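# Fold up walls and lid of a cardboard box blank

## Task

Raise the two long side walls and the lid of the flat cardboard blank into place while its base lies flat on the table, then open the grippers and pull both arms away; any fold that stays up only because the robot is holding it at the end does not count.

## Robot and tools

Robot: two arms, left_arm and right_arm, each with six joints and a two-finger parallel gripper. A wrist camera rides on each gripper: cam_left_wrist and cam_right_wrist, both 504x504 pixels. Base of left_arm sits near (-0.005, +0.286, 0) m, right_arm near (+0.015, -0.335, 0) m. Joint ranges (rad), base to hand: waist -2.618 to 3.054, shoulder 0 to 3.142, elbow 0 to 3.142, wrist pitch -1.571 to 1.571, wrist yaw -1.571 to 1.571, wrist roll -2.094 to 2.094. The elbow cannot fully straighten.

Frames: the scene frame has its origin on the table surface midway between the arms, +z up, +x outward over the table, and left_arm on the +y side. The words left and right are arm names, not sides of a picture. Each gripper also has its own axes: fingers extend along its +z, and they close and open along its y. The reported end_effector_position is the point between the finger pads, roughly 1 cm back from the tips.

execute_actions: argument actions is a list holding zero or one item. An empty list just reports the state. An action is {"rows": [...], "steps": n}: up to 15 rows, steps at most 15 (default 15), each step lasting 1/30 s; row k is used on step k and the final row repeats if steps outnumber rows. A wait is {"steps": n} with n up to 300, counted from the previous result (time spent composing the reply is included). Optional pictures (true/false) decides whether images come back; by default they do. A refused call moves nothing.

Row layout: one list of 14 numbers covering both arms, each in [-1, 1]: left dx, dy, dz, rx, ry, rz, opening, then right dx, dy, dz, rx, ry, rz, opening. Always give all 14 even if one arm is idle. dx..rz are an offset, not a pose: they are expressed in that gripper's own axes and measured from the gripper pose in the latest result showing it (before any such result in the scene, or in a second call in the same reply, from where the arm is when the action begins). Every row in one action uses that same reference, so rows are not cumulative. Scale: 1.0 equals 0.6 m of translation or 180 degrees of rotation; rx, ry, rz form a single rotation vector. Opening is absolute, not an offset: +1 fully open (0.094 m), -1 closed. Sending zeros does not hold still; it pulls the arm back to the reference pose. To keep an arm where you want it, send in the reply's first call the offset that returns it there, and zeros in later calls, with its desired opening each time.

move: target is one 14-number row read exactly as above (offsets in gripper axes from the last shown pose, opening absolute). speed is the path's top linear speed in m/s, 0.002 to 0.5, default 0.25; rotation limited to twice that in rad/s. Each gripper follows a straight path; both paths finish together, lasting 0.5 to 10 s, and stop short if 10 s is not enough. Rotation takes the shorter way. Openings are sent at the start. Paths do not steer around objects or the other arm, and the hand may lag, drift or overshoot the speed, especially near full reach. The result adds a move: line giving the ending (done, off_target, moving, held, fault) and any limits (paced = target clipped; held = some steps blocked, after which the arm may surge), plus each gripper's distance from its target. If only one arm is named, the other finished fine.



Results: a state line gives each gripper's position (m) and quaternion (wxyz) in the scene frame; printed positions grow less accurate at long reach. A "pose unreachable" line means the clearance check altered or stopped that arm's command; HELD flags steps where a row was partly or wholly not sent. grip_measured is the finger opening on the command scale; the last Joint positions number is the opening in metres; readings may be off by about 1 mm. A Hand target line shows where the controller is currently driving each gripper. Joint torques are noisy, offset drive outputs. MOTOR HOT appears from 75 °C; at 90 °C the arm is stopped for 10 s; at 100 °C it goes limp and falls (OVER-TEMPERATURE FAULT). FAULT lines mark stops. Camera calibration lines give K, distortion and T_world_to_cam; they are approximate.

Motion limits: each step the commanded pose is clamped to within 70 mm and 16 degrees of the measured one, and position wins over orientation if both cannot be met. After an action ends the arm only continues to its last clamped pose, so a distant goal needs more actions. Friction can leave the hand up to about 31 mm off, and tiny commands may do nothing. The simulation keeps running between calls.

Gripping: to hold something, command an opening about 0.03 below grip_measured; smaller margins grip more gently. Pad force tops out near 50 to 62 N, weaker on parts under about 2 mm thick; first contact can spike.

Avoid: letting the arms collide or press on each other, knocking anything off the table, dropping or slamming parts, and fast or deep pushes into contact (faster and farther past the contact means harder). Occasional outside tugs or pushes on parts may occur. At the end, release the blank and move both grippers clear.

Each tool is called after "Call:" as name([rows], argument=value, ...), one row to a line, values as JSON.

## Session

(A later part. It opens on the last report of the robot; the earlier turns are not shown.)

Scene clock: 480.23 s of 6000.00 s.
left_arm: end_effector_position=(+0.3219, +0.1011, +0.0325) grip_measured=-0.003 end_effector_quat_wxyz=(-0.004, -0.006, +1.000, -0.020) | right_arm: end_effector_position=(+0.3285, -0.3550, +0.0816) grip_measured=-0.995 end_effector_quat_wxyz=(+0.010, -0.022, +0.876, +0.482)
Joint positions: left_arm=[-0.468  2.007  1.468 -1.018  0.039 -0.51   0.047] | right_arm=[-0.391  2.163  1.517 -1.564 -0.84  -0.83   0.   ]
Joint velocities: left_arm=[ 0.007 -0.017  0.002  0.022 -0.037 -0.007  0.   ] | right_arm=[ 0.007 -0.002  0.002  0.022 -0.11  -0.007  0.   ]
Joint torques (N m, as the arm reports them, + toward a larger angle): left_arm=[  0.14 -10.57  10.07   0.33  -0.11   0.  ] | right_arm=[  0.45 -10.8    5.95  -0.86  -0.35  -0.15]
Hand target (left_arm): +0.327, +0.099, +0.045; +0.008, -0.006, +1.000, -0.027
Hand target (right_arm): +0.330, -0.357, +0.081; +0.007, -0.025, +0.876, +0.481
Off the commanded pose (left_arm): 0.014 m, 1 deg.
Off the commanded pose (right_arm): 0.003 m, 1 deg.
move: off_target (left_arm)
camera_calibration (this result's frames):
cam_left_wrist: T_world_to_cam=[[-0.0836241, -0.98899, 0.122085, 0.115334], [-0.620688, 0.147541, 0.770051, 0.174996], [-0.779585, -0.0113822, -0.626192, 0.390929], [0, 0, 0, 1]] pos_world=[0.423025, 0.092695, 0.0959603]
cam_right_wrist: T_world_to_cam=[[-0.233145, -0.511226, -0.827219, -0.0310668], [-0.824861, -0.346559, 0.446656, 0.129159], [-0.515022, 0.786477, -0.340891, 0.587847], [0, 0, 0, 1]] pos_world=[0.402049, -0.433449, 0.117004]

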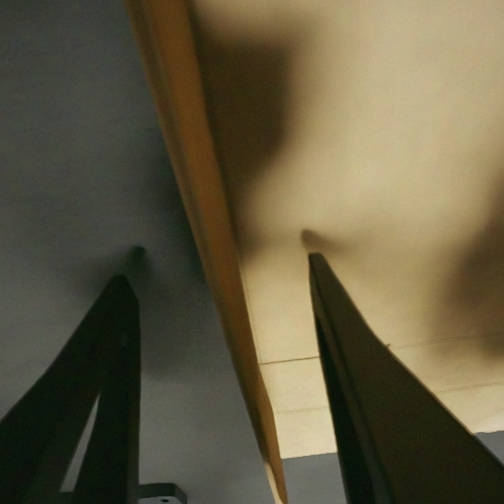

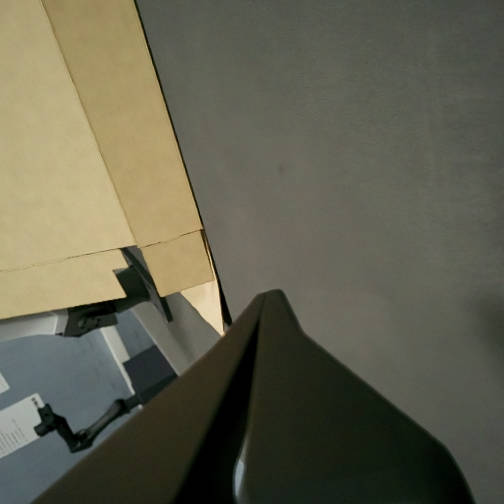

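Call:
move(target=[0,0.02,-0.09,0.05,0,0,0,0,0,0,0,0,0,-1], speed=0.08)

Call:
move(target=[-0.2,0.2,-0.17,0.27,0,0.12,0,0,0,0,0,0,0,-1], speed=0.2)

Scene clock: 485.20 s of 6000.00 s.
left_arm: end_effector_position=(+0.3166, +0.1162, +0.0723) grip_measured=-0.003 end_effector_quat_wxyz=(-0.016, -0.008, +0.996, -0.088) | right_arm: end_effector_position=(+0.3280, -0.3548, +0.0819) grip_measured=-0.995 end_effector_quat_wxyz=(+0.009, -0.023, +0.876, +0.482)
Joint positions: left_arm=[-0.375  1.899  1.468 -1.098  0.174 -0.424  0.047] | right_arm=[-0.391  2.163  1.517 -1.567 -0.84  -0.832  0.   ]
Joint velocities: left_arm=[-0.002  0.002  0.017 -0.007  0.081 -0.022  0.   ] | right_arm=[-0.012 -0.012 -0.012 -0.037 -0.037  0.007 -0.   ]
Joint torques (N m, as the arm reports them, + toward a larger angle): left_arm=[  0.48 -10.05  10.65   0.4    0.07   0.1 ] | right_arm=[  0.54 -12.36   4.44  -0.7   -0.46  -0.11]
Hand target (left_arm): +0.322, +0.115, +0.086; -0.003, -0.007, +0.995, -0.098
Hand target (right_arm): +0.328, -0.355, +0.082; +0.010, -0.022, +0.876, +0.482
Off the commanded pose (left_arm): 0.015 m, 2 deg.
Off the commanded pose (right_arm): 0.001 m, 0 deg.
After step 90, 0.57 s passed at rest.
move: off_target (left_arm)
camera_calibration (this result's frames):
cam_left_wrist: T_world_to_cam=[[-0.0756625, -0.963652, 0.256224, 0.109767], [-0.603054, 0.248863, 0.757887, 0.122343], [-0.794104, -0.0971732, -0.599963, 0.42456], [0, 0, 0, 1]] pos_world=[0.41923, 0.116586, 0.133873]
cam_right_wrist: T_world_to_cam=[[-0.232877, -0.511024, -0.827419, -0.030917], [-0.823958, -0.348265, 0.446995, 0.127807], [-0.516586, 0.785854, -0.33996, 0.587798], [0, 0, 0, 1]] pos_world=[0.401756, -0.433212, 0.117118]

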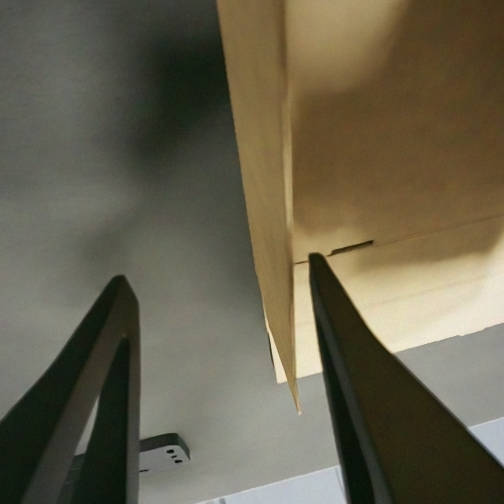

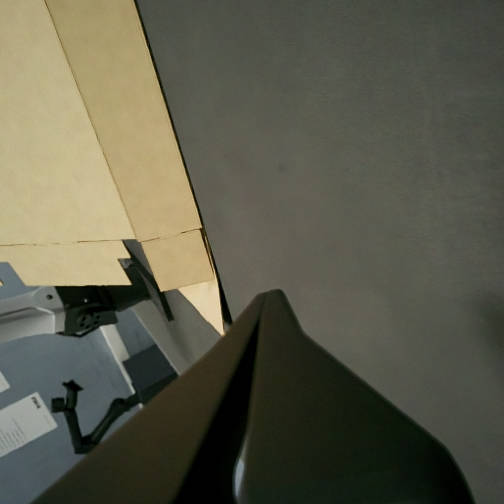

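Scene clock: 488.03 s of 6000.00 s.
left_arm: end_effector_position=(+0.4364, +0.2512, +0.1513) grip_measured=-0.003 end_effector_quat_wxyz=(+0.112, +0.112, +0.882, -0.445) | right_arm: end_effector_position=(+0.3280, -0.3548, +0.0819) grip_measured=-0.995 end_effector_quat_wxyz=(+0.009, -0.023, +0.876, +0.482)
Joint positions: left_arm=[ 0.269  2.31   2.13  -1.557  0.943  0.579  0.047] | right_arm=[-0.391  2.163  1.517 -1.567 -0.84  -0.832  0.   ]
Joint velocities: left_arm=[ 0.012 -0.022 -0.002  0.007 -0.037 -0.022 -0.001] | right_arm=[-0.002 -0.007 -0.002 -0.066  0.007 -0.022 -0.002]
Joint torques (N m, as the arm reports them, + toward a larger angle): left_arm=[ 0.22 -9.86  9.83 -0.01  0.37  0.17] | right_arm=[  0.47 -12.23   4.34  -0.73  -0.44  -0.13]
Hand target (left_arm): +0.439, +0.252, +0.149; +0.111, +0.110, +0.879, -0.450
Hand target (right_arm): +0.328, -0.355, +0.082; +0.009, -0.023, +0.876, +0.482
Off the commanded pose (left_arm): 0.005 m, 15 deg.
Off the commanded pose (right_arm): 0.000 m, 0 deg.
joint sent to its limit (left arm) — the command would take joint 4 (wrist pitch) past its lower limit, so that joint was sent only as far as its limit.
move: off_target (left_arm)
camera_calibration (this result's frames):
cam_left_wrist: T_world_to_cam=[[-0.396233, -0.499838, 0.77017, 0.174345], [-0.631847, 0.757053, 0.166255, 0.0755524], [-0.66616, -0.420754, -0.61579, 0.608032], [0, 0, 0, 1]] pos_world=[0.521865, 0.285779, 0.227584]
cam_right_wrist: T_world_to_cam=[[-0.232877, -0.511024, -0.827419, -0.030917], [-0.823958, -0.348265, 0.446995, 0.127807], [-0.516586, 0.785854, -0.33996, 0.587798], [0, 0, 0, 1]] pos_world=[0.401756, -0.433212, 0.117118]

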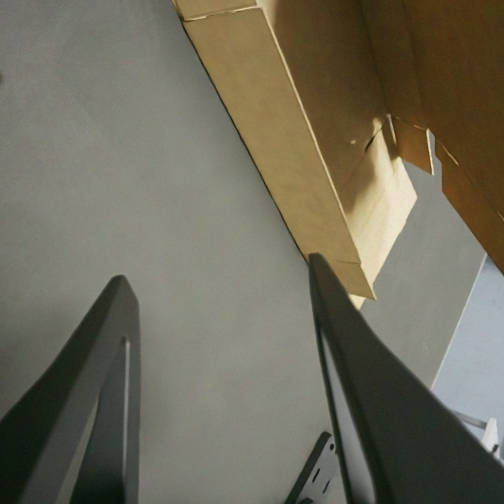

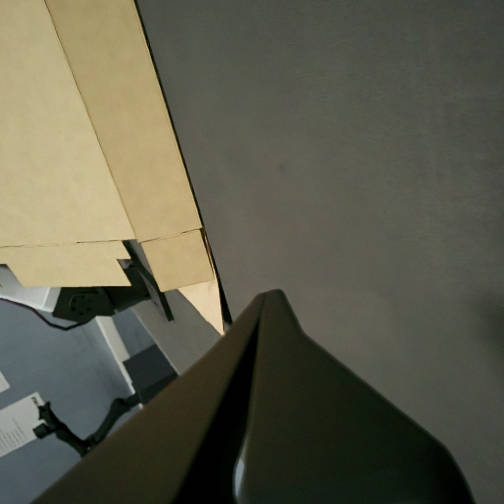

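Call:
move(target=[0.207,-0.088,0.128,0.008,0.031,-0.097,-1,0.03,0.493,0.062,0.26,-0.07,0.03,0.3], speed=0.25)

Scene clock: 513.50 s of 6000.00 s.
left_arm: end_effector_position=(+0.3157, +0.1757, +0.1085) grip_measured=-0.993 end_effector_quat_wxyz=(-0.001, -0.000, +0.888, -0.459) | right_arm: end_effector_position=(+0.2890, -0.1696, +0.3109) grip_measured=+0.299 end_effector_quat_wxyz=(+0.163, +0.080, +0.974, +0.138)
Joint positions: left_arm=[ 0.121  1.859  1.273 -1.116  0.948  0.159  0.   ] | right_arm=[ 0.615  1.569  2.    -1.572 -0.042  0.693  0.061]
Joint velocities: left_arm=[-0.002  0.002 -0.002 -0.037 -0.051  0.037 -0.001] | right_arm=[-0.002  0.002 -0.022  0.037  0.007  0.066  0.001]
Joint torques (N m, as the arm reports them, + toward a larger angle): left_arm=[-0.47 -9.45  4.82  0.32  0.39  0.02] | right_arm=[ 1.09 -4.86  6.29  1.16  0.   -0.02]
Hand target (left_arm): +0.310, +0.172, +0.109; -0.001, +0.000, +0.887, -0.462
Hand target (right_arm): +0.291, -0.167, +0.310; +0.161, +0.081, +0.974, +0.134
Off the commanded pose (left_arm): 0.008 m, 0 deg.
Off the commanded pose (right_arm): 0.007 m, 10 deg.
joint sent to its limit (right arm) — the command would take joint 4 (wrist pitch) past its lower limit, so that joint was sent only as far as its limit.
After step 90, 20.07 s passed at rest.
move: off_target (right_arm)
camera_calibration (this result's frames):
cam_left_wrist: T_world_to_cam=[[-0.0957756, -0.507883, 0.856085, 0.0190156], [-0.623963, 0.700727, 0.345908, 0.0515237], [-0.775563, -0.501036, -0.384012, 0.493074], [0, 0, 0, 1]] pos_world=[0.41638, 0.220601, 0.155245]
cam_right_wrist: T_world_to_cam=[[-0.363849, -0.851449, -0.377688, 0.0844531], [-0.916822, 0.255771, 0.306626, 0.230719], [-0.164475, 0.457838, -0.873689, 0.508426], [0, 0, 0, 1]] pos_world=[0.32588, -0.21988, 0.405359]

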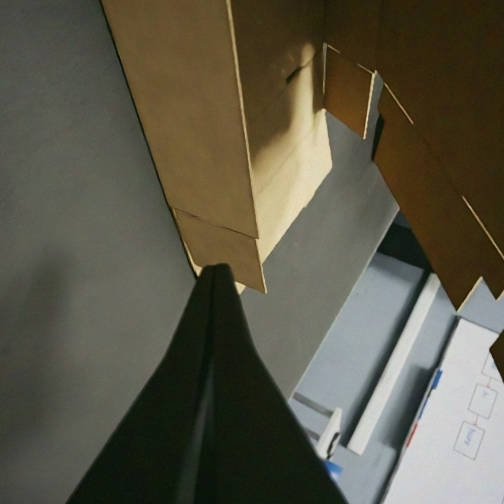

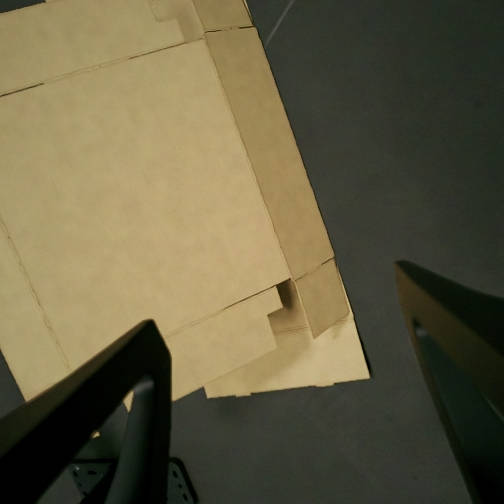

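Call:
move(target=[0,-0.24,0.24,0,0,0,-1,0,0,0,0,0,0,0.3], speed=0.08)

Scene clock: 520.10 s of 6000.00 s.
left_arm: end_effector_position=(+0.3062, -0.0205, +0.1444) grip_measured=-0.993 end_effector_quat_wxyz=(-0.007, +0.002, +0.887, -0.462) | right_arm: end_effector_position=(+0.2891, -0.1700, +0.3108) grip_measured=+0.299 end_effector_quat_wxyz=(+0.164, +0.081, +0.973, +0.137)
Joint positions: left_arm=[-0.457  1.768  1.257 -0.486  0.821 -0.737  0.   ] | right_arm=[ 0.615  1.569  2.    -1.572 -0.04   0.695  0.061]
Joint velocities: left_arm=[ 0.012 -0.012 -0.002 -0.051 -0.037  0.022  0.001] | right_arm=[-0.007  0.002  0.027  0.081  0.051  0.037 -0.001]
Joint torques (N m, as the arm reports them, + toward a larger angle): left_arm=[-0.3  -6.62 10.82  1.6   0.1   0.  ] | right_arm=[ 0.47 -6.71  5.05  1.24 -0.07 -0.13]
Hand target (left_arm): +0.312, -0.026, +0.143; -0.003, +0.001, +0.887, -0.461
Hand target (right_arm): +0.289, -0.170, +0.311; +0.163, +0.080, +0.974, +0.138
Off the commanded pose (left_arm): 0.011 m, 1 deg.
Off the commanded pose (right_arm): 0.000 m, 0 deg.
After step 90, 0.60 s passed at rest.
move: off_target (left_arm)
camera_calibration (this result's frames):
cam_left_wrist: T_world_to_cam=[[-0.0930572, -0.500551, 0.860691, -0.113632], [-0.614173, 0.709244, 0.34607, 0.167792], [-0.783666, -0.496409, -0.373425, 0.402228], [0, 0, 0, 1]] pos_world=[0.407691, 0.0237853, 0.189936]
cam_right_wrist: T_world_to_cam=[[-0.366374, -0.850801, -0.376707, 0.0846908], [-0.916087, 0.258922, 0.306177, 0.231412], [-0.162957, 0.457271, -0.87427, 0.50822], [0, 0, 0, 1]] pos_world=[0.32584, -0.220257, 0.405372]

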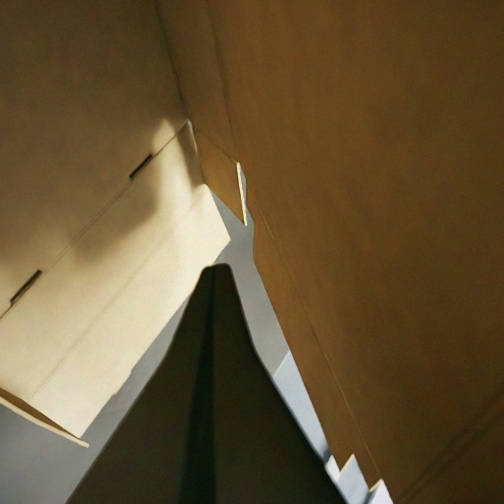

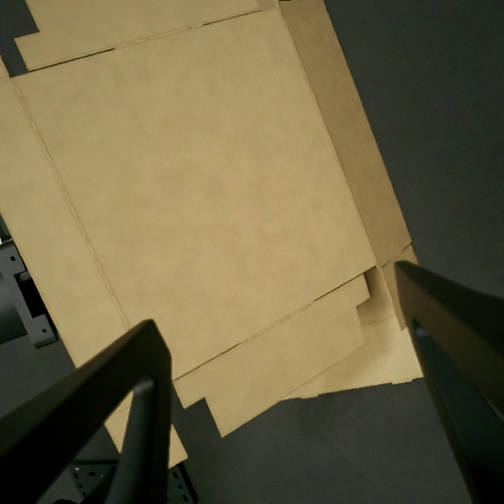

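Call:
move(target=[0,0.147,0.183,-0.167,0,0,-1,0,-0.15,0,0,0,0,0.3], speed=0.08)

Scene clock: 530.93 s of 6000.00 s.
left_arm: end_effector_position=(+0.3083, -0.0596, +0.0182) grip_measured=-0.993 end_effector_quat_wxyz=(+0.005, +0.004, +0.972, -0.234) | right_arm: end_effector_position=(+0.2827, -0.2540, +0.2836) grip_measured=+0.299 end_effector_quat_wxyz=(+0.156, +0.083, +0.975, +0.134)
Joint positions: left_arm=[-0.68   2.109  1.465 -0.6    0.347 -0.758  0.   ] | right_arm=[ 0.282  1.4    1.729 -1.52  -0.172  0.39   0.061]
Joint velocities: left_arm=[ 0.002 -0.012  0.012  0.007  0.051 -0.022  0.001] | right_arm=[ 0.027 -0.002 -0.007  0.007 -0.007 -0.037 -0.002]
Joint torques (N m, as the arm reports them, + toward a larger angle): left_arm=[-0.55 -8.44 10.01  0.85 -0.06 -0.05] | right_arm=[-0.3  -6.8   4.15  1.28 -0.2  -0.15]
Hand target (left_arm): +0.306, -0.060, +0.008; -0.004, +0.001, +0.976, -0.218
Hand target (right_arm): +0.280, -0.256, +0.284; +0.161, +0.082, +0.974, +0.138
Off the commanded pose (left_arm): 0.010 m, 2 deg.
Off the commanded pose (right_arm): 0.004 m, 1 deg.
After step 90, 4.27 s passed at rest.
move: done
camera_calibration (this result's frames):
cam_left_wrist: T_world_to_cam=[[-0.108409, -0.845689, 0.522549, -0.0340765], [-0.629856, 0.465109, 0.622058, 0.225701], [-0.769109, -0.261694, -0.583084, 0.350602], [0, 0, 0, 1]] pos_world=[0.408116, -0.0420432, 0.0818382]
cam_right_wrist: T_world_to_cam=[[-0.373857, -0.851912, -0.36671, -0.000397773], [-0.910666, 0.26221, 0.319269, 0.251253], [-0.175834, 0.453312, -0.873837, 0.524325], [0, 0, 0, 1]] pos_world=[0.320854, -0.303903, 0.377811]

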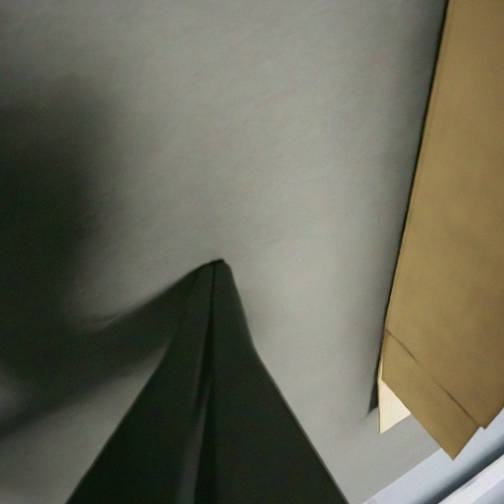

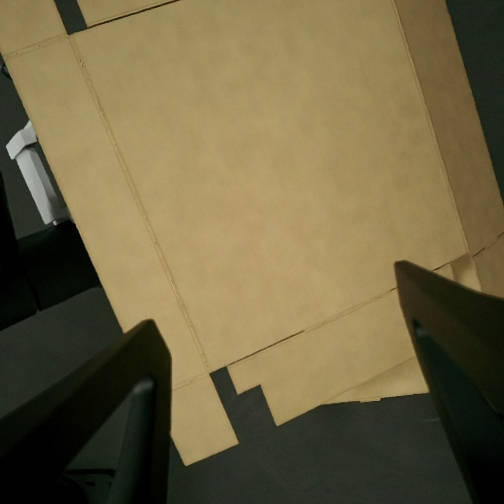

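Call:
move(target=[0,0.272,-0.311,0.155,0,0,-1,0.02,-0.347,0.349,-0.106,0.112,-0.021,-1], speed=0.25)

Call:
move(target=[0,0,0,0,0,0,-1,0,0.005,0.06,0,0,0,-1], speed=0.06)

Call:
move(target=[0,0,0,0,0,0,-1,0,0.295,0.215,0,0,0,-1], speed=0.08)

Scene clock: 546.47 s of 6000.00 s.
left_arm: end_effector_position=(+0.3081, +0.1721, +0.1116) grip_measured=-0.993 end_effector_quat_wxyz=(+0.010, +0.005, +0.890, -0.455) | right_arm: end_effector_position=(+0.3137, -0.3939, +0.0235) grip_measured=-0.994 end_effector_quat_wxyz=(-0.016, -0.001, +0.953, +0.302)
Joint positions: left_arm=[ 0.109  1.804  1.223 -1.078  0.942  0.137  0.   ] | right_arm=[-0.386  2.054  1.346 -1.209 -0.52  -0.575  0.   ]
Joint velocities: left_arm=[-0.002 -0.002  0.012 -0.051  0.066 -0.007 -0.   ] | right_arm=[ 0.017  0.007 -0.007 -0.051  0.007 -0.11   0.   ]
Joint torques (N m, as the arm reports them, + toward a larger angle): left_arm=[-0.01 -6.01  9.77  0.12  0.34  0.18] | right_arm=[  0.06 -11.56   6.21  -0.32  -0.45  -0.17]
Hand target (left_arm): +0.311, +0.171, +0.112; +0.005, +0.006, +0.888, -0.459
Hand target (right_arm): +0.319, -0.397, +0.028; -0.006, -0.003, +0.953, +0.302
Off the commanded pose (left_arm): 0.002 m, 1 deg.
Off the commanded pose (right_arm): 0.008 m, 2 deg.
After step 90, 10.57 s passed at rest.
move: done
camera_calibration (this result's frames):
cam_left_wrist: T_world_to_cam=[[-0.116657, -0.515469, 0.848931, 0.0222561], [-0.632691, 0.697451, 0.336549, 0.0525156], [-0.765568, -0.49785, -0.407495, 0.485547], [0, 0, 0, 1]] pos_world=[0.407542, 0.216575, 0.16129]
cam_right_wrist: T_world_to_cam=[[-0.289041, -0.780188, -0.554764, -0.197359], [-0.797619, -0.124197, 0.590236, 0.205124], [-0.529395, 0.613092, -0.586395, 0.53304], [0, 0, 0, 1]] pos_world=[0.388755, -0.455304, 0.0820124]

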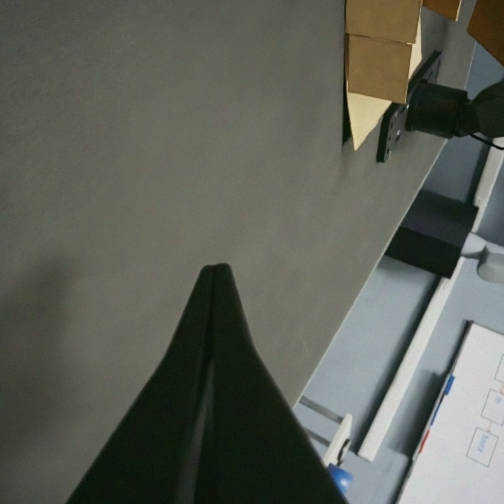

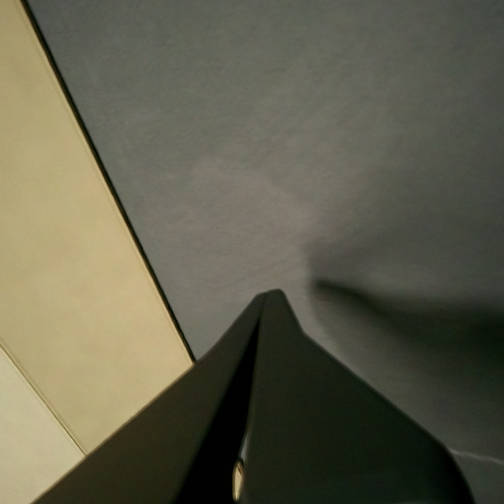

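Scene clock: 547.40 s of 6000.00 s.
left_arm: end_effector_position=(+0.3080, +0.1721, +0.1117) grip_measured=-0.993 end_effector_quat_wxyz=(+0.010, +0.005, +0.890, -0.455) | right_arm: end_effector_position=(+0.3151, -0.3728, +0.0084) grip_measured=-0.995 end_effector_quat_wxyz=(-0.013, +0.005, +0.949, +0.314)
Joint positions: left_arm=[ 0.109  1.804  1.223 -1.078  0.942  0.137  0.   ] | right_arm=[-0.34   2.054  1.269 -1.111 -0.562 -0.519  0.   ]
Joint velocities: left_arm=[ 0.007  0.012 -0.002 -0.022 -0.022  0.037  0.001] | right_arm=[-0.012  0.012 -0.017 -0.051  0.007  0.022  0.   ]
Joint torques (N m, as the arm reports them, + toward a larger angle): left_arm=[ 0.07 -7.66  7.44  0.3   0.32  0.06] | right_arm=[  1.61 -10.58   2.4    0.31  -0.07  -0.02]
Hand target (left_arm): +0.308, +0.172, +0.112; +0.010, +0.005, +0.890, -0.455
Hand target (right_arm): +0.313, -0.371, -0.004; -0.017, -0.001, +0.953, +0.302
Off the commanded pose (left_arm): 0.000 m, 0 deg.
Off the commanded pose (right_arm): 0.013 m, 2 deg.
move: off_target (right_arm)
camera_calibration (this result's frames):
cam_left_wrist: T_world_to_cam=[[-0.116334, -0.515443, 0.848991, 0.02213], [-0.632563, 0.697461, 0.336768, 0.0524097], [-0.765723, -0.497862, -0.407188, 0.485512], [0, 0, 0, 1]] pos_world=[0.407494, 0.216571, 0.161257]
cam_right_wrist: T_world_to_cam=[[-0.29702, -0.762346, -0.574986, -0.1795], [-0.801171, -0.128658, 0.584441, 0.2173], [-0.519523, 0.634252, -0.572556, 0.516688], [0, 0, 0, 1]] pos_world=[0.389211, -0.436595, 0.0656234]

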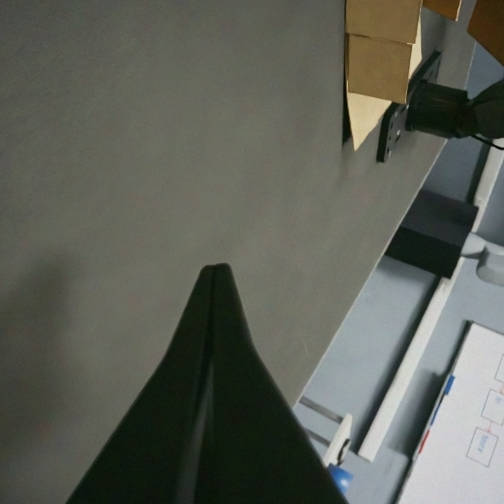

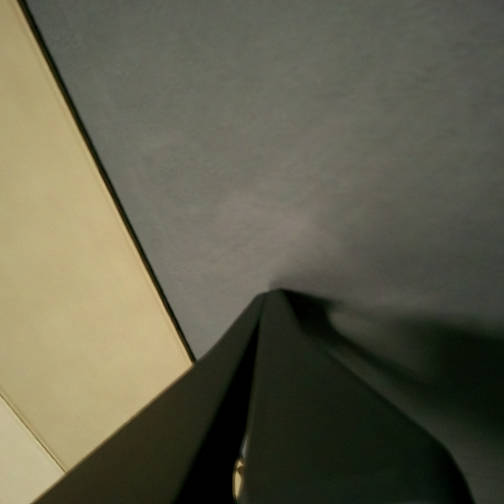

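Scene clock: 550.60 s of 6000.00 s.
left_arm: end_effector_position=(+0.3080, +0.1721, +0.1117) grip_measured=-0.993 end_effector_quat_wxyz=(+0.010, +0.005, +0.890, -0.455) | right_arm: end_effector_position=(+0.3178, -0.1550, +0.0094) grip_measured=-0.995 end_effector_quat_wxyz=(-0.013, +0.006, +0.950, +0.311)
Joint positions: left_arm=[ 0.109  1.804  1.223 -1.078  0.942  0.137  0.   ] | right_arm=[ 0.343  1.871  1.02  -0.566 -0.618  0.311  0.   ]
Joint velocities: left_arm=[ 0.017 -0.002 -0.007 -0.022 -0.037  0.037 -0.001] | right_arm=[-0.002 -0.002 -0.002 -0.007 -0.037  0.007  0.   ]
Joint torques (N m, as the arm reports them, + toward a larger angle): left_arm=[ 0.08 -7.65  7.44  0.3   0.32  0.06] | right_arm=[  1.14 -11.72   3.83   0.87  -0.32  -0.04]
Hand target (left_arm): +0.308, +0.172, +0.112; +0.010, +0.005, +0.890, -0.455
Hand target (right_arm): +0.315, -0.154, +0.011; -0.010, +0.006, +0.951, +0.310
Off the commanded pose (left_arm): 0.000 m, 0 deg.
Off the commanded pose (right_arm): 0.003 m, 0 deg.
move: done
camera_calibration (this result's frames):
cam_left_wrist: T_world_to_cam=[[-0.116334, -0.515443, 0.848991, 0.02213], [-0.632563, 0.697461, 0.336768, 0.0524097], [-0.765723, -0.497862, -0.407188, 0.485512], [0, 0, 0, 1]] pos_world=[0.407494, 0.216571, 0.161257]
cam_right_wrist: T_world_to_cam=[[-0.299822, -0.765264, -0.56963, -0.0117355], [-0.800434, -0.123075, 0.586649, 0.24752], [-0.519049, 0.631842, -0.575643, 0.379996], [0, 0, 0, 1]] pos_world=[0.391841, -0.218614, 0.0668497]

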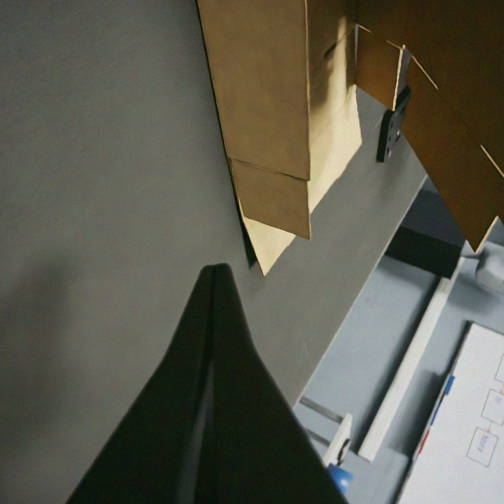

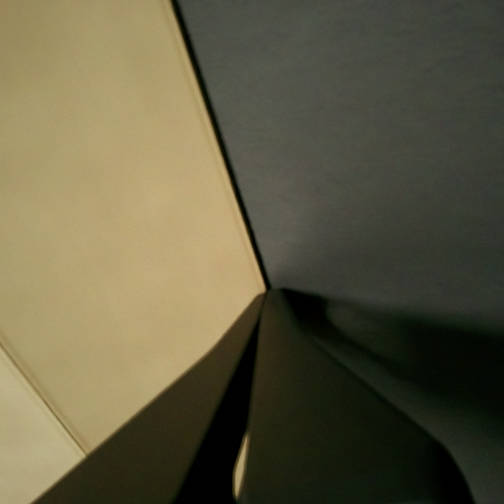

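Call:
move(target=[0,-0.208,0.26,0,0,0,-1,0,-0.005,0.025,0,0,0,-1], speed=0.1)

Call:
move(target=[0,0.112,0.173,-0.19,0,0,-1,0,-0.005,0.025,0,0,0,-1], speed=0.08)

Scene clock: 558.20 s of 6000.00 s.
left_arm: end_effector_position=(+0.3004, -0.0221, +0.1310) grip_measured=-0.993 end_effector_quat_wxyz=(+0.014, +0.012, +0.885, -0.466) | right_arm: end_effector_position=(+0.3255, -0.1515, +0.0085) grip_measured=-0.995 end_effector_quat_wxyz=(+0.001, +0.005, +0.949, +0.315)
Joint positions: left_arm=[-0.473  1.744  1.159 -0.36   0.799 -0.745  0.   ] | right_arm=[ 0.349  1.878  1.02  -0.52  -0.615  0.327  0.   ]
Joint velocities: left_arm=[-0.007  0.007 -0.012  0.007 -0.022 -0.037 -0.001] | right_arm=[-0.017 -0.017 -0.007 -0.037 -0.11  -0.066 -0.001]
Joint torques (N m, as the arm reports them, + toward a larger angle): left_arm=[-0.74 -5.31 10.77  1.56 -0.01 -0.04] | right_arm=[ 1.5  -7.91  3.82  1.03 -0.38 -0.03]
Hand target (left_arm): +0.304, -0.028, +0.121; +0.007, +0.006, +0.889, -0.457
Hand target (right_arm): +0.317, -0.149, -0.004; -0.013, +0.006, +0.950, +0.311
Off the commanded pose (left_arm): 0.013 m, 2 deg.
Off the commanded pose (right_arm): 0.016 m, 2 deg.
After step 90, 2.13 s passed at rest.
move: off_target (left_arm, right_arm)
camera_calibration (this result's frames):
cam_left_wrist: T_world_to_cam=[[-0.133006, -0.493139, 0.859723, -0.0911187], [-0.629967, 0.711726, 0.310786, 0.179455], [-0.765148, -0.500261, -0.405325, 0.390409], [0, 0, 0, 1]] pos_world=[0.399652, 0.0226497, 0.180807]
cam_right_wrist: T_world_to_cam=[[-0.288867, -0.759315, -0.583092, -0.0097292], [-0.817864, -0.12087, 0.562574, 0.260827], [-0.497649, 0.639399, -0.586101, 0.375536], [0, 0, 0, 1]] pos_world=[0.397396, -0.215978, 0.0676943]

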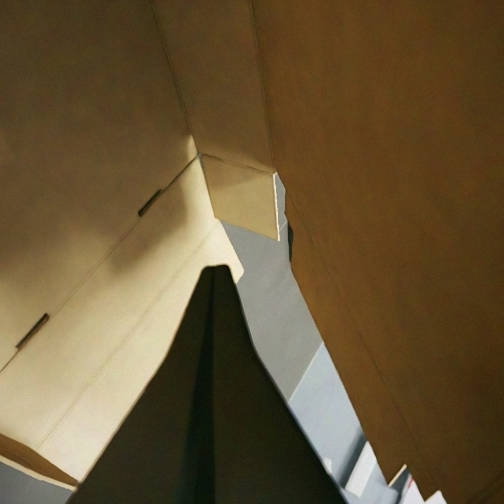

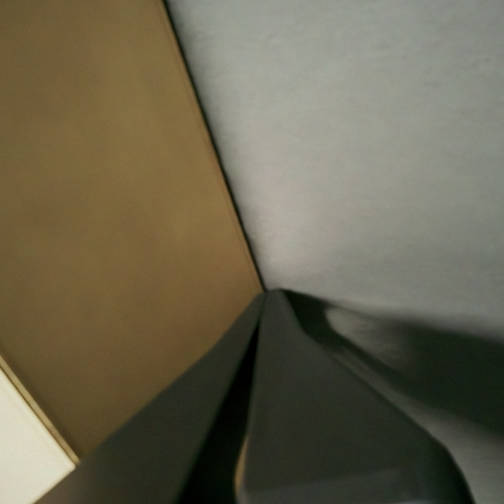

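Scene clock: 562.30 s of 6000.00 s.
left_arm: end_effector_position=(+0.3056, -0.0673, +0.0207) grip_measured=-0.993 end_effector_quat_wxyz=(+0.024, +0.006, +0.980, -0.196) | right_arm: end_effector_position=(+0.3345, -0.1458, +0.0087) grip_measured=-0.995 end_effector_quat_wxyz=(+0.020, +0.001, +0.947, +0.322)
Joint positions: left_arm=[-0.73   2.125  1.527 -0.662  0.251 -0.785  0.   ] | right_arm=[ 0.357  1.886  1.02  -0.464 -0.617  0.342  0.   ]
Joint velocities: left_arm=[ 0.007  0.012 -0.002 -0.007 -0.051 -0.022  0.   ] | right_arm=[-0.007 -0.007  0.007 -0.007 -0.007  0.007 -0.   ]
Joint torques (N m, as the arm reports them, + toward a larger angle): left_arm=[-0.4  -9.1  10.33  0.92 -0.11 -0.11] | right_arm=[ 1.27 -8.03  3.93  0.98 -0.32  0.  ]
Hand target (left_arm): +0.305, -0.070, +0.016; +0.020, +0.005, +0.982, -0.187
Hand target (right_arm): +0.325, -0.145, -0.005; +0.002, +0.005, +0.949, +0.314
Off the commanded pose (left_arm): 0.005 m, 1 deg.
Off the commanded pose (right_arm): 0.017 m, 2 deg.
move: off_target (right_arm)
camera_calibration (this result's frames):
cam_left_wrist: T_world_to_cam=[[-0.122365, -0.884373, 0.450457, -0.0390228], [-0.655366, 0.412844, 0.6325, 0.230095], [-0.745334, -0.217818, -0.630105, 0.34465], [0, 0, 0, 1]] pos_world=[0.4029, -0.054433, 0.0892088]
cam_right_wrist: T_world_to_cam=[[-0.269607, -0.749268, -0.604905, -0.00750099], [-0.838505, -0.126225, 0.530072, 0.275146], [-0.47352, 0.650127, -0.594234, 0.370055], [0, 0, 0, 1]] pos_world=[0.403917, -0.211473, 0.0695149]

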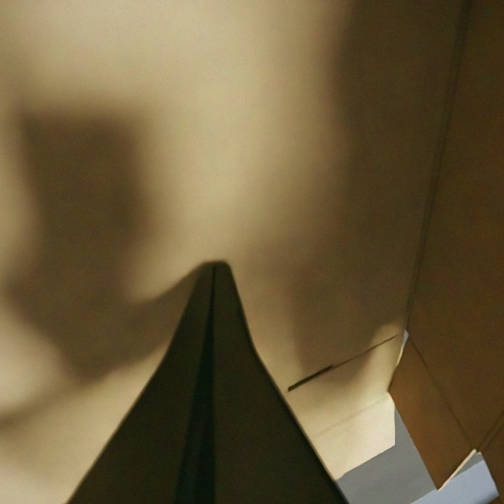

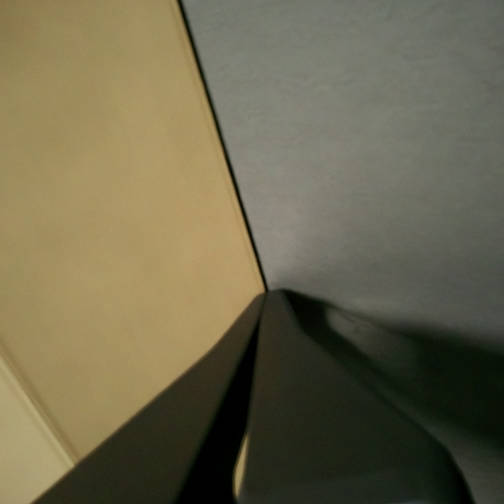

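Call:
move(target=[0,0,0.053,-0.14,0.015,0,-1,0.01,-0.01,0.005,0,0.01,0,-1], speed=0.08)

Scene clock: 568.63 s of 6000.00 s.
left_arm: end_effector_position=(+0.3109, -0.0766, +0.0178) grip_measured=-0.993 end_effector_quat_wxyz=(+0.016, +0.002, +1.000, +0.004) | right_arm: end_effector_position=(+0.3334, -0.1463, +0.0088) grip_measured=-0.995 end_effector_quat_wxyz=(+0.020, -0.009, +0.946, +0.322)
Joint positions: left_arm=[-0.836  2.464  2.164 -1.255 -0.029 -0.86   0.   ] | right_arm=[ 0.355  1.886  1.02  -0.47  -0.621  0.317  0.   ]
Joint velocities: left_arm=[ 0.012  0.012  0.022 -0.037 -0.007 -0.037 -0.   ] | right_arm=[ 0.012 -0.002 -0.007  0.081 -0.022 -0.066 -0.   ]
Joint torques (N m, as the arm reports them, + toward a larger angle): left_arm=[-0.61 -8.45  8.44  0.59 -0.22 -0.03] | right_arm=[ 0.01 -8.71  5.13  0.65 -0.49 -0.17]
Hand target (left_arm): +0.306, -0.078, -0.009; +0.005, +0.004, +1.000, +0.023
Hand target (right_arm): +0.329, -0.149, +0.003; +0.005, -0.004, +0.947, +0.322
Off the commanded pose (left_arm): 0.027 m, 3 deg.
Off the commanded pose (right_arm): 0.008 m, 2 deg.
After step 90, 0.30 s passed at rest.
move: off_target (left_arm)
camera_calibration (this result's frames):
cam_left_wrist: T_world_to_cam=[[-0.103322, -0.99215, 0.0704493, -0.0527169], [-0.648394, 0.120895, 0.751644, 0.212586], [-0.754261, 0.0319823, -0.655796, 0.367138], [0, 0, 0, 1]] pos_world=[0.40931, -0.0897456, 0.0846926]
cam_right_wrist: T_world_to_cam=[[-0.250978, -0.753537, -0.607611, -0.0149551], [-0.840346, -0.141938, 0.523137, 0.272549], [-0.480446, 0.6419, -0.597609, 0.371019], [0, 0, 0, 1]] pos_world=[0.403537, -0.210741, 0.0700568]

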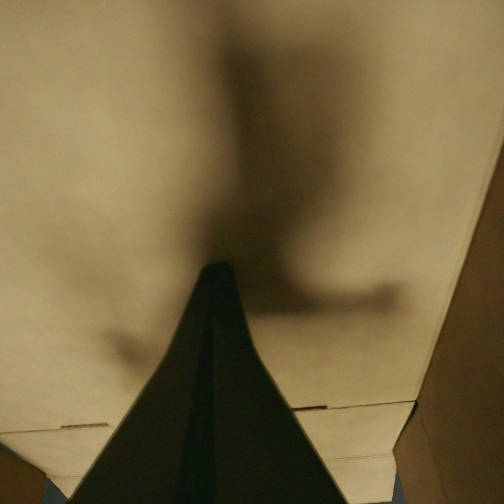

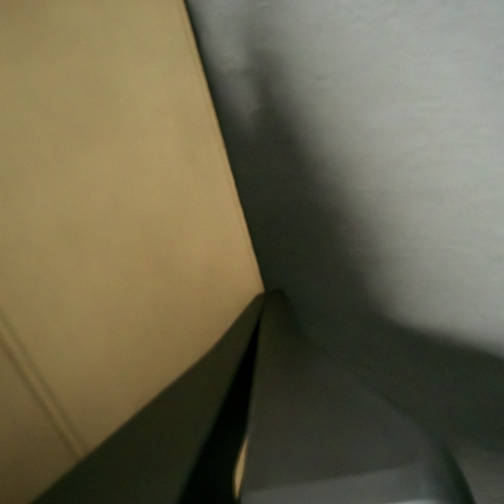

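Call:
move(target=[0.008,0,0.045,0,0.008,0,-1,-0.098,0.168,-0.475,0.144,-0.067,-0.02,0.3], speed=0.2)

Call:
move(target=[0.008,0,0.045,0,0.008,0,-1,-0.036,0.17,0,0,0,0,0.3], speed=0.12)

Scene clock: 590.20 s of 6000.00 s.
left_arm: end_effector_position=(+0.3202, -0.0779, +0.0178) grip_measured=-0.993 end_effector_quat_wxyz=(+0.025, -0.006, +1.000, -0.010) | right_arm: end_effector_position=(+0.3740, -0.2391, +0.2975) grip_measured=+0.298 end_effector_quat_wxyz=(+0.176, +0.004, +0.977, +0.119)
Joint positions: left_arm=[-0.822  2.46   2.153 -1.217 -0.026 -0.862  0.   ] | right_arm=[ 0.279  1.773  2.17  -1.57  -0.164  0.225  0.061]
Joint velocities: left_arm=[-0.007  0.002  0.002  0.066 -0.007 -0.022  0.   ] | right_arm=[-0.002  0.007  0.007 -0.051  0.022  0.037  0.001]
Joint torques (N m, as the arm reports them, + toward a larger angle): left_arm=[ -0.7  -11.07   2.97   0.83  -0.02   0.01] | right_arm=[-0.14 -8.18  6.32  1.12 -0.04 -0.17]
Hand target (left_arm): +0.307, -0.075, -0.008; +0.003, +0.001, +1.000, +0.005
Hand target (right_arm): +0.376, -0.243, +0.298; +0.177, +0.006, +0.978, +0.114
Off the commanded pose (left_arm): 0.030 m, 3 deg.
Off the commanded pose (right_arm): 0.006 m, 6 deg.
joint sent to its limit (right arm) — the command would take joint 4 (wrist pitch) past its lower limit, so that joint was sent only as far as its limit.
After step 90, 16.43 s passed at rest.
move: off_target (left_arm, right_arm)
camera_calibration (this result's frames):
cam_left_wrist: T_world_to_cam=[[-0.0898716, -0.991389, 0.0952449, -0.0577738], [-0.664551, 0.130922, 0.735685, 0.225066], [-0.741819, 0.00282211, -0.670594, 0.368128], [0, 0, 0, 1]] pos_world=[0.41746, -0.0877812, 0.0867902]
cam_right_wrist: T_world_to_cam=[[-0.225634, -0.916084, -0.331482, -0.0297932], [-0.956411, 0.143546, 0.254309, 0.334039], [-0.185385, 0.374413, -0.908541, 0.540786], [0, 0, 0, 1]] pos_world=[0.41301, -0.27772, 0.396501]

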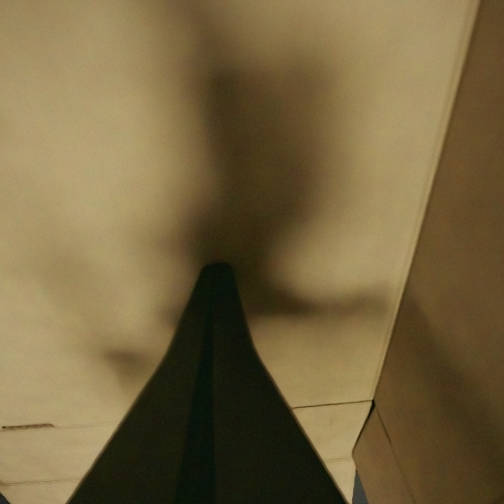

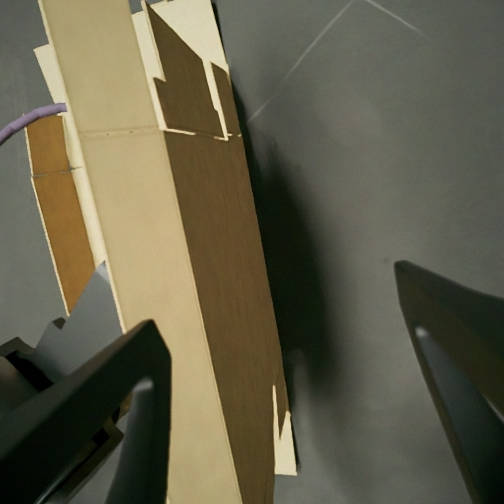

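Scene clock: 591.53 s of 6000.00 s.
left_arm: end_effector_position=(+0.3203, -0.0780, +0.0176) grip_measured=-0.993 end_effector_quat_wxyz=(+0.026, -0.006, +1.000, -0.010) | right_arm: end_effector_position=(+0.3862, -0.1432, +0.3279) grip_measured=+0.298 end_effector_quat_wxyz=(+0.225, +0.002, +0.964, +0.144)
Joint positions: left_arm=[-0.822  2.457  2.148 -1.212 -0.026 -0.862  0.   ] | right_arm=[ 0.546  1.93   2.474 -1.577 -0.06   0.473  0.061]
Joint velocities: left_arm=[-0.002 -0.007 -0.002 -0.022 -0.007 -0.081 -0.   ] | right_arm=[-0.002  0.007 -0.012  0.007  0.007  0.037  0.   ]
Joint torques (N m, as the arm reports them, + toward a larger angle): left_arm=[  0.15 -10.87   3.28   1.09   0.01  -0.01] | right_arm=[ 0.94 -8.99  6.29  1.39  0.01 -0.02]
Hand target (left_arm): +0.316, -0.077, -0.009; +0.012, -0.006, +1.000, -0.008
Hand target (right_arm): +0.389, -0.141, +0.328; +0.227, +0.005, +0.963, +0.144
Off the commanded pose (left_arm): 0.027 m, 2 deg.
Off the commanded pose (right_arm): 0.005 m, 6 deg.
joint sent to its limit (right arm) — the command would take joint 4 (wrist pitch) past its lower limit, so that joint was sent only as far as its limit.
move: off_target (left_arm, right_arm)
camera_calibration (this result's frames):
cam_left_wrist: T_world_to_cam=[[-0.0900166, -0.991223, 0.0968144, -0.0578181], [-0.665661, 0.132186, 0.734454, 0.225743], [-0.740806, 0.00166756, -0.671717, 0.367682], [0, 0, 0, 1]] pos_world=[0.417445, -0.087764, 0.086778]
cam_right_wrist: T_world_to_cam=[[-0.188777, -0.896978, -0.399742, 0.0818039], [-0.977479, 0.132532, 0.164225, 0.360372], [-0.0943274, 0.421742, -0.901796, 0.504189], [0, 0, 0, 1]] pos_world=[0.415258, -0.187022, 0.428194]

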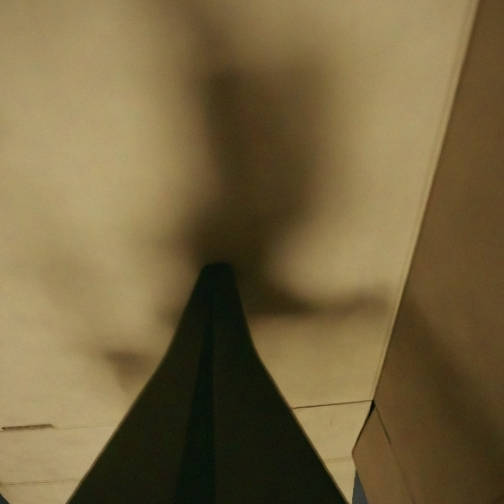

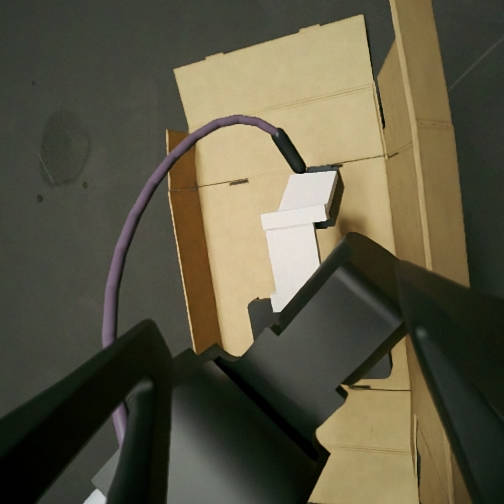

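Call:
move(target=[0.015,0,0.045,0,0.012,0,-1,-0.032,-0.087,0.013,0.02,0,0,0.3], speed=0.1)

Call:
move(target=[0.015,0,0.045,0,0.012,0,-1,0.03,-0.016,0.068,0,0,0,0.3], speed=0.06)

Scene clock: 600.70 s of 6000.00 s.
left_arm: end_effector_position=(+0.3202, -0.0782, +0.0178) grip_measured=-0.993 end_effector_quat_wxyz=(+0.028, -0.006, +1.000, -0.013) | right_arm: end_effector_position=(+0.4071, -0.1920, +0.3238) grip_measured=+0.298 end_effector_quat_wxyz=(+0.234, +0.011, +0.965, +0.116)
Joint positions: left_arm=[-0.822  2.45   2.136 -1.201 -0.025 -0.862  0.   ] | right_arm=[ 0.418  1.93   2.461 -1.577 -0.063  0.364  0.061]
Joint velocities: left_arm=[ 0.002  0.012 -0.002 -0.022  0.051  0.022 -0.002] | right_arm=[-0.007 -0.012 -0.007 -0.022  0.037  0.007 -0.   ]
Joint torques (N m, as the arm reports them, + toward a larger angle): left_arm=[ -0.06 -10.71   3.46   1.     0.09  -0.04] | right_arm=[-0.03 -9.56  3.64  1.51 -0.15 -0.11]
Hand target (left_arm): +0.312, -0.077, -0.009; +0.007, -0.006, +1.000, -0.009
Hand target (right_arm): +0.411, -0.192, +0.315; +0.224, +0.010, +0.968, +0.114
Off the commanded pose (left_arm): 0.029 m, 2 deg.
Off the commanded pose (right_arm): 0.009 m, 1 deg.
After step 90, 5.20 s passed at rest.
move: off_target (left_arm)
camera_calibration (this result's frames):
cam_left_wrist: T_world_to_cam=[[-0.0903659, -0.990717, 0.10156, -0.0579771], [-0.66779, 0.135932, 0.731833, 0.226584], [-0.738844, -0.0016882, -0.673874, 0.366904], [0, 0, 0, 1]] pos_world=[0.417156, -0.0876197, 0.0873136]
cam_right_wrist: T_world_to_cam=[[-0.213175, -0.909788, -0.35615, 0.0337239], [-0.974599, 0.172404, 0.142943, 0.401319], [-0.0686462, 0.377575, -0.923431, 0.511101], [0, 0, 0, 1]] pos_world=[0.4334, -0.231486, 0.426611]

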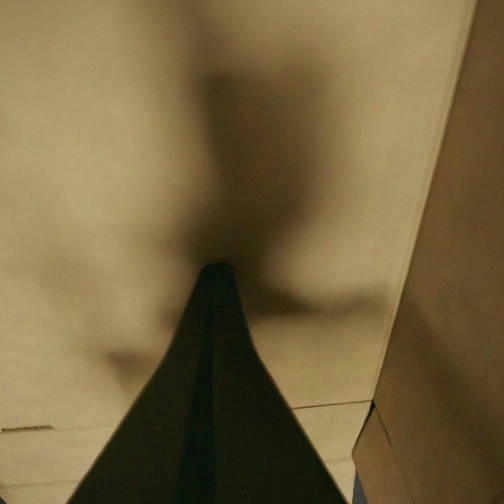

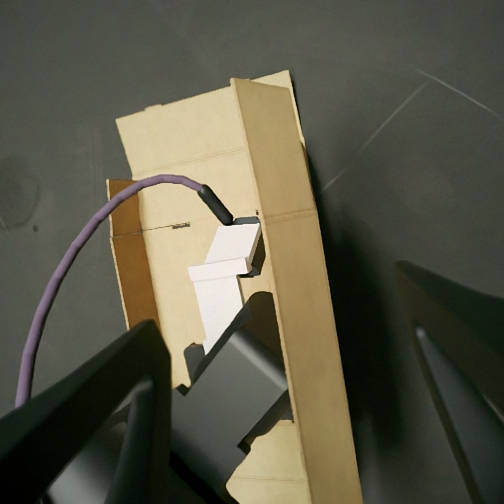

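Scene clock: 602.03 s of 6000.00 s.
left_arm: end_effector_position=(+0.3200, -0.0782, +0.0176) grip_measured=-0.993 end_effector_quat_wxyz=(+0.029, -0.006, +0.999, -0.015) | right_arm: end_effector_position=(+0.4140, -0.1897, +0.2734) grip_measured=+0.298 end_effector_quat_wxyz=(+0.225, +0.012, +0.968, +0.113)
Joint positions: left_arm=[-0.822  2.444  2.125 -1.192 -0.024 -0.862  0.   ] | right_arm=[ 0.418  1.809  2.056 -1.312 -0.063  0.364  0.061]
Joint velocities: left_arm=[-0.007 -0.017 -0.012 -0.037  0.007  0.007  0.   ] | right_arm=[-0.022 -0.017 -0.002 -0.022 -0.007 -0.007 -0.001]
Joint torques (N m, as the arm reports them, + toward a larger angle): left_arm=[ -0.06 -10.7    3.49   1.01   0.09  -0.04] | right_arm=[  0.4  -12.68   4.58   1.48  -0.09  -0.1 ]
Hand target (left_arm): +0.312, -0.078, -0.009; +0.008, -0.006, +1.000, -0.011
Hand target (right_arm): +0.411, -0.191, +0.279; +0.234, +0.011, +0.965, +0.116
Off the commanded pose (left_arm): 0.028 m, 2 deg.
Off the commanded pose (right_arm): 0.006 m, 1 deg.
move: off_target (left_arm)
camera_calibration (this result's frames):
cam_left_wrist: T_world_to_cam=[[-0.0906101, -0.990365, 0.104722, -0.0579172], [-0.669205, 0.138425, 0.730071, 0.227233], [-0.737533, -0.00392869, -0.6753, 0.366108], [0, 0, 0, 1]] pos_world=[0.416834, -0.0873755, 0.0874019]
cam_right_wrist: T_world_to_cam=[[-0.219407, -0.911873, -0.346913, 0.0189784], [-0.971922, 0.1733, 0.159171, 0.409393], [-0.0850233, 0.372095, -0.924292, 0.470186], [0, 0, 0, 1]] pos_world=[0.442038, -0.228596, 0.376009]

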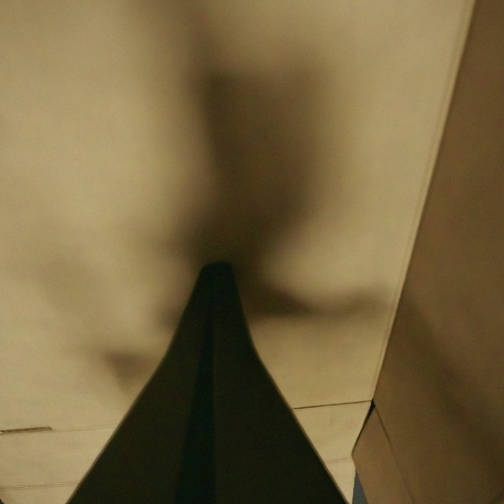

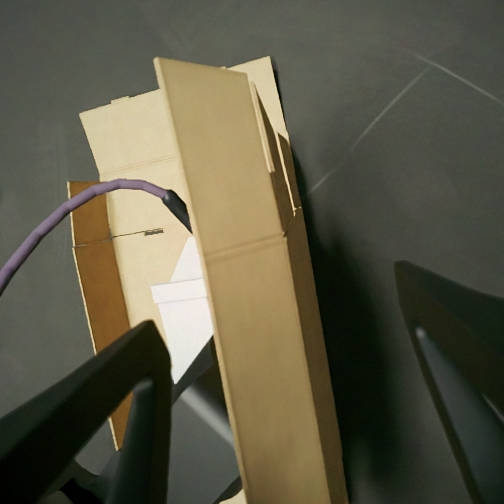

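Call:
move(target=[0.015,0,0.045,0,0.012,0,-1,0.038,0.009,0.04,0.06,0.04,0,0.3], speed=0.05)

Scene clock: 608.23 s of 6000.00 s.
left_arm: end_effector_position=(+0.3201, -0.0786, +0.0182) grip_measured=-0.993 end_effector_quat_wxyz=(+0.029, -0.006, +0.999, -0.016) | right_arm: end_effector_position=(+0.4027, -0.1810, +0.2437) grip_measured=+0.298 end_effector_quat_wxyz=(+0.165, +0.025, +0.986, +0.023)
Joint positions: left_arm=[-0.822  2.442  2.122 -1.188 -0.023 -0.862  0.   ] | right_arm=[ 0.513  1.943  2.184 -1.493  0.099  0.453  0.061]
Joint velocities: left_arm=[ 0.002  0.007 -0.017  0.022 -0.022 -0.007  0.001] | right_arm=[-0.002  0.012  0.007 -0.037 -0.081  0.037 -0.   ]
Joint torques (N m, as the arm reports them, + toward a larger angle): left_arm=[ -0.08 -10.82   3.03   1.06   0.09  -0.04] | right_arm=[  0.97 -10.     7.04   0.97   0.07   0.05]
Hand target (left_arm): +0.312, -0.078, -0.009; +0.009, -0.006, +1.000, -0.013
Hand target (right_arm): +0.404, -0.178, +0.244; +0.165, +0.025, +0.986, +0.020
Off the commanded pose (left_arm): 0.029 m, 2 deg.
Off the commanded pose (right_arm): 0.004 m, 0 deg.
After step 90, 0.63 s passed at rest.
move: off_target (left_arm)
camera_calibration (this result's frames):
cam_left_wrist: T_world_to_cam=[[-0.0908361, -0.990034, 0.107621, -0.0582943], [-0.670433, 0.140704, 0.728507, 0.227562], [-0.736389, -0.00597782, -0.676532, 0.366116], [0, 0, 0, 1]] pos_world=[0.416873, -0.0875437, 0.0881822]
cam_right_wrist: T_world_to_cam=[[-0.300891, -0.941234, -0.153436, -0.0055101], [-0.933916, 0.258254, 0.247195, 0.380339], [-0.193042, 0.217675, -0.95674, 0.461991], [0, 0, 0, 1]] pos_world=[0.442731, -0.203975, 0.347142]

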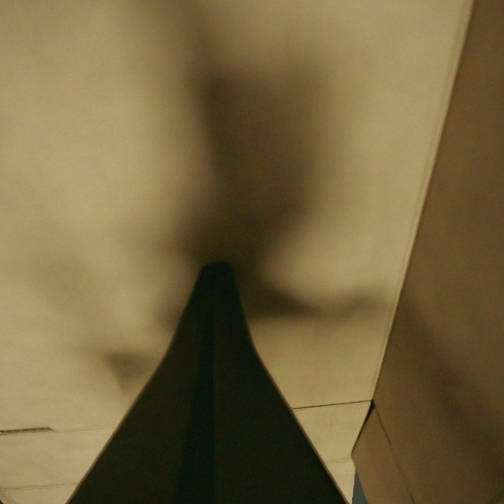

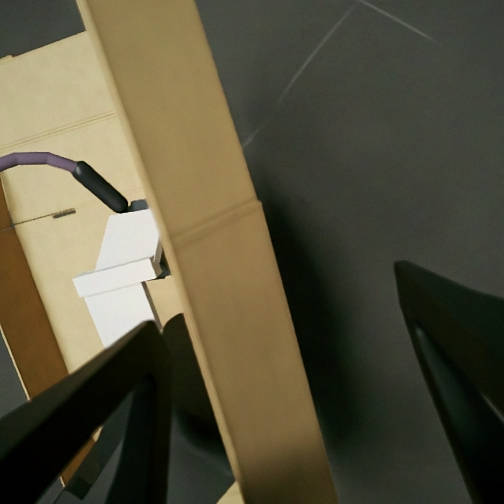

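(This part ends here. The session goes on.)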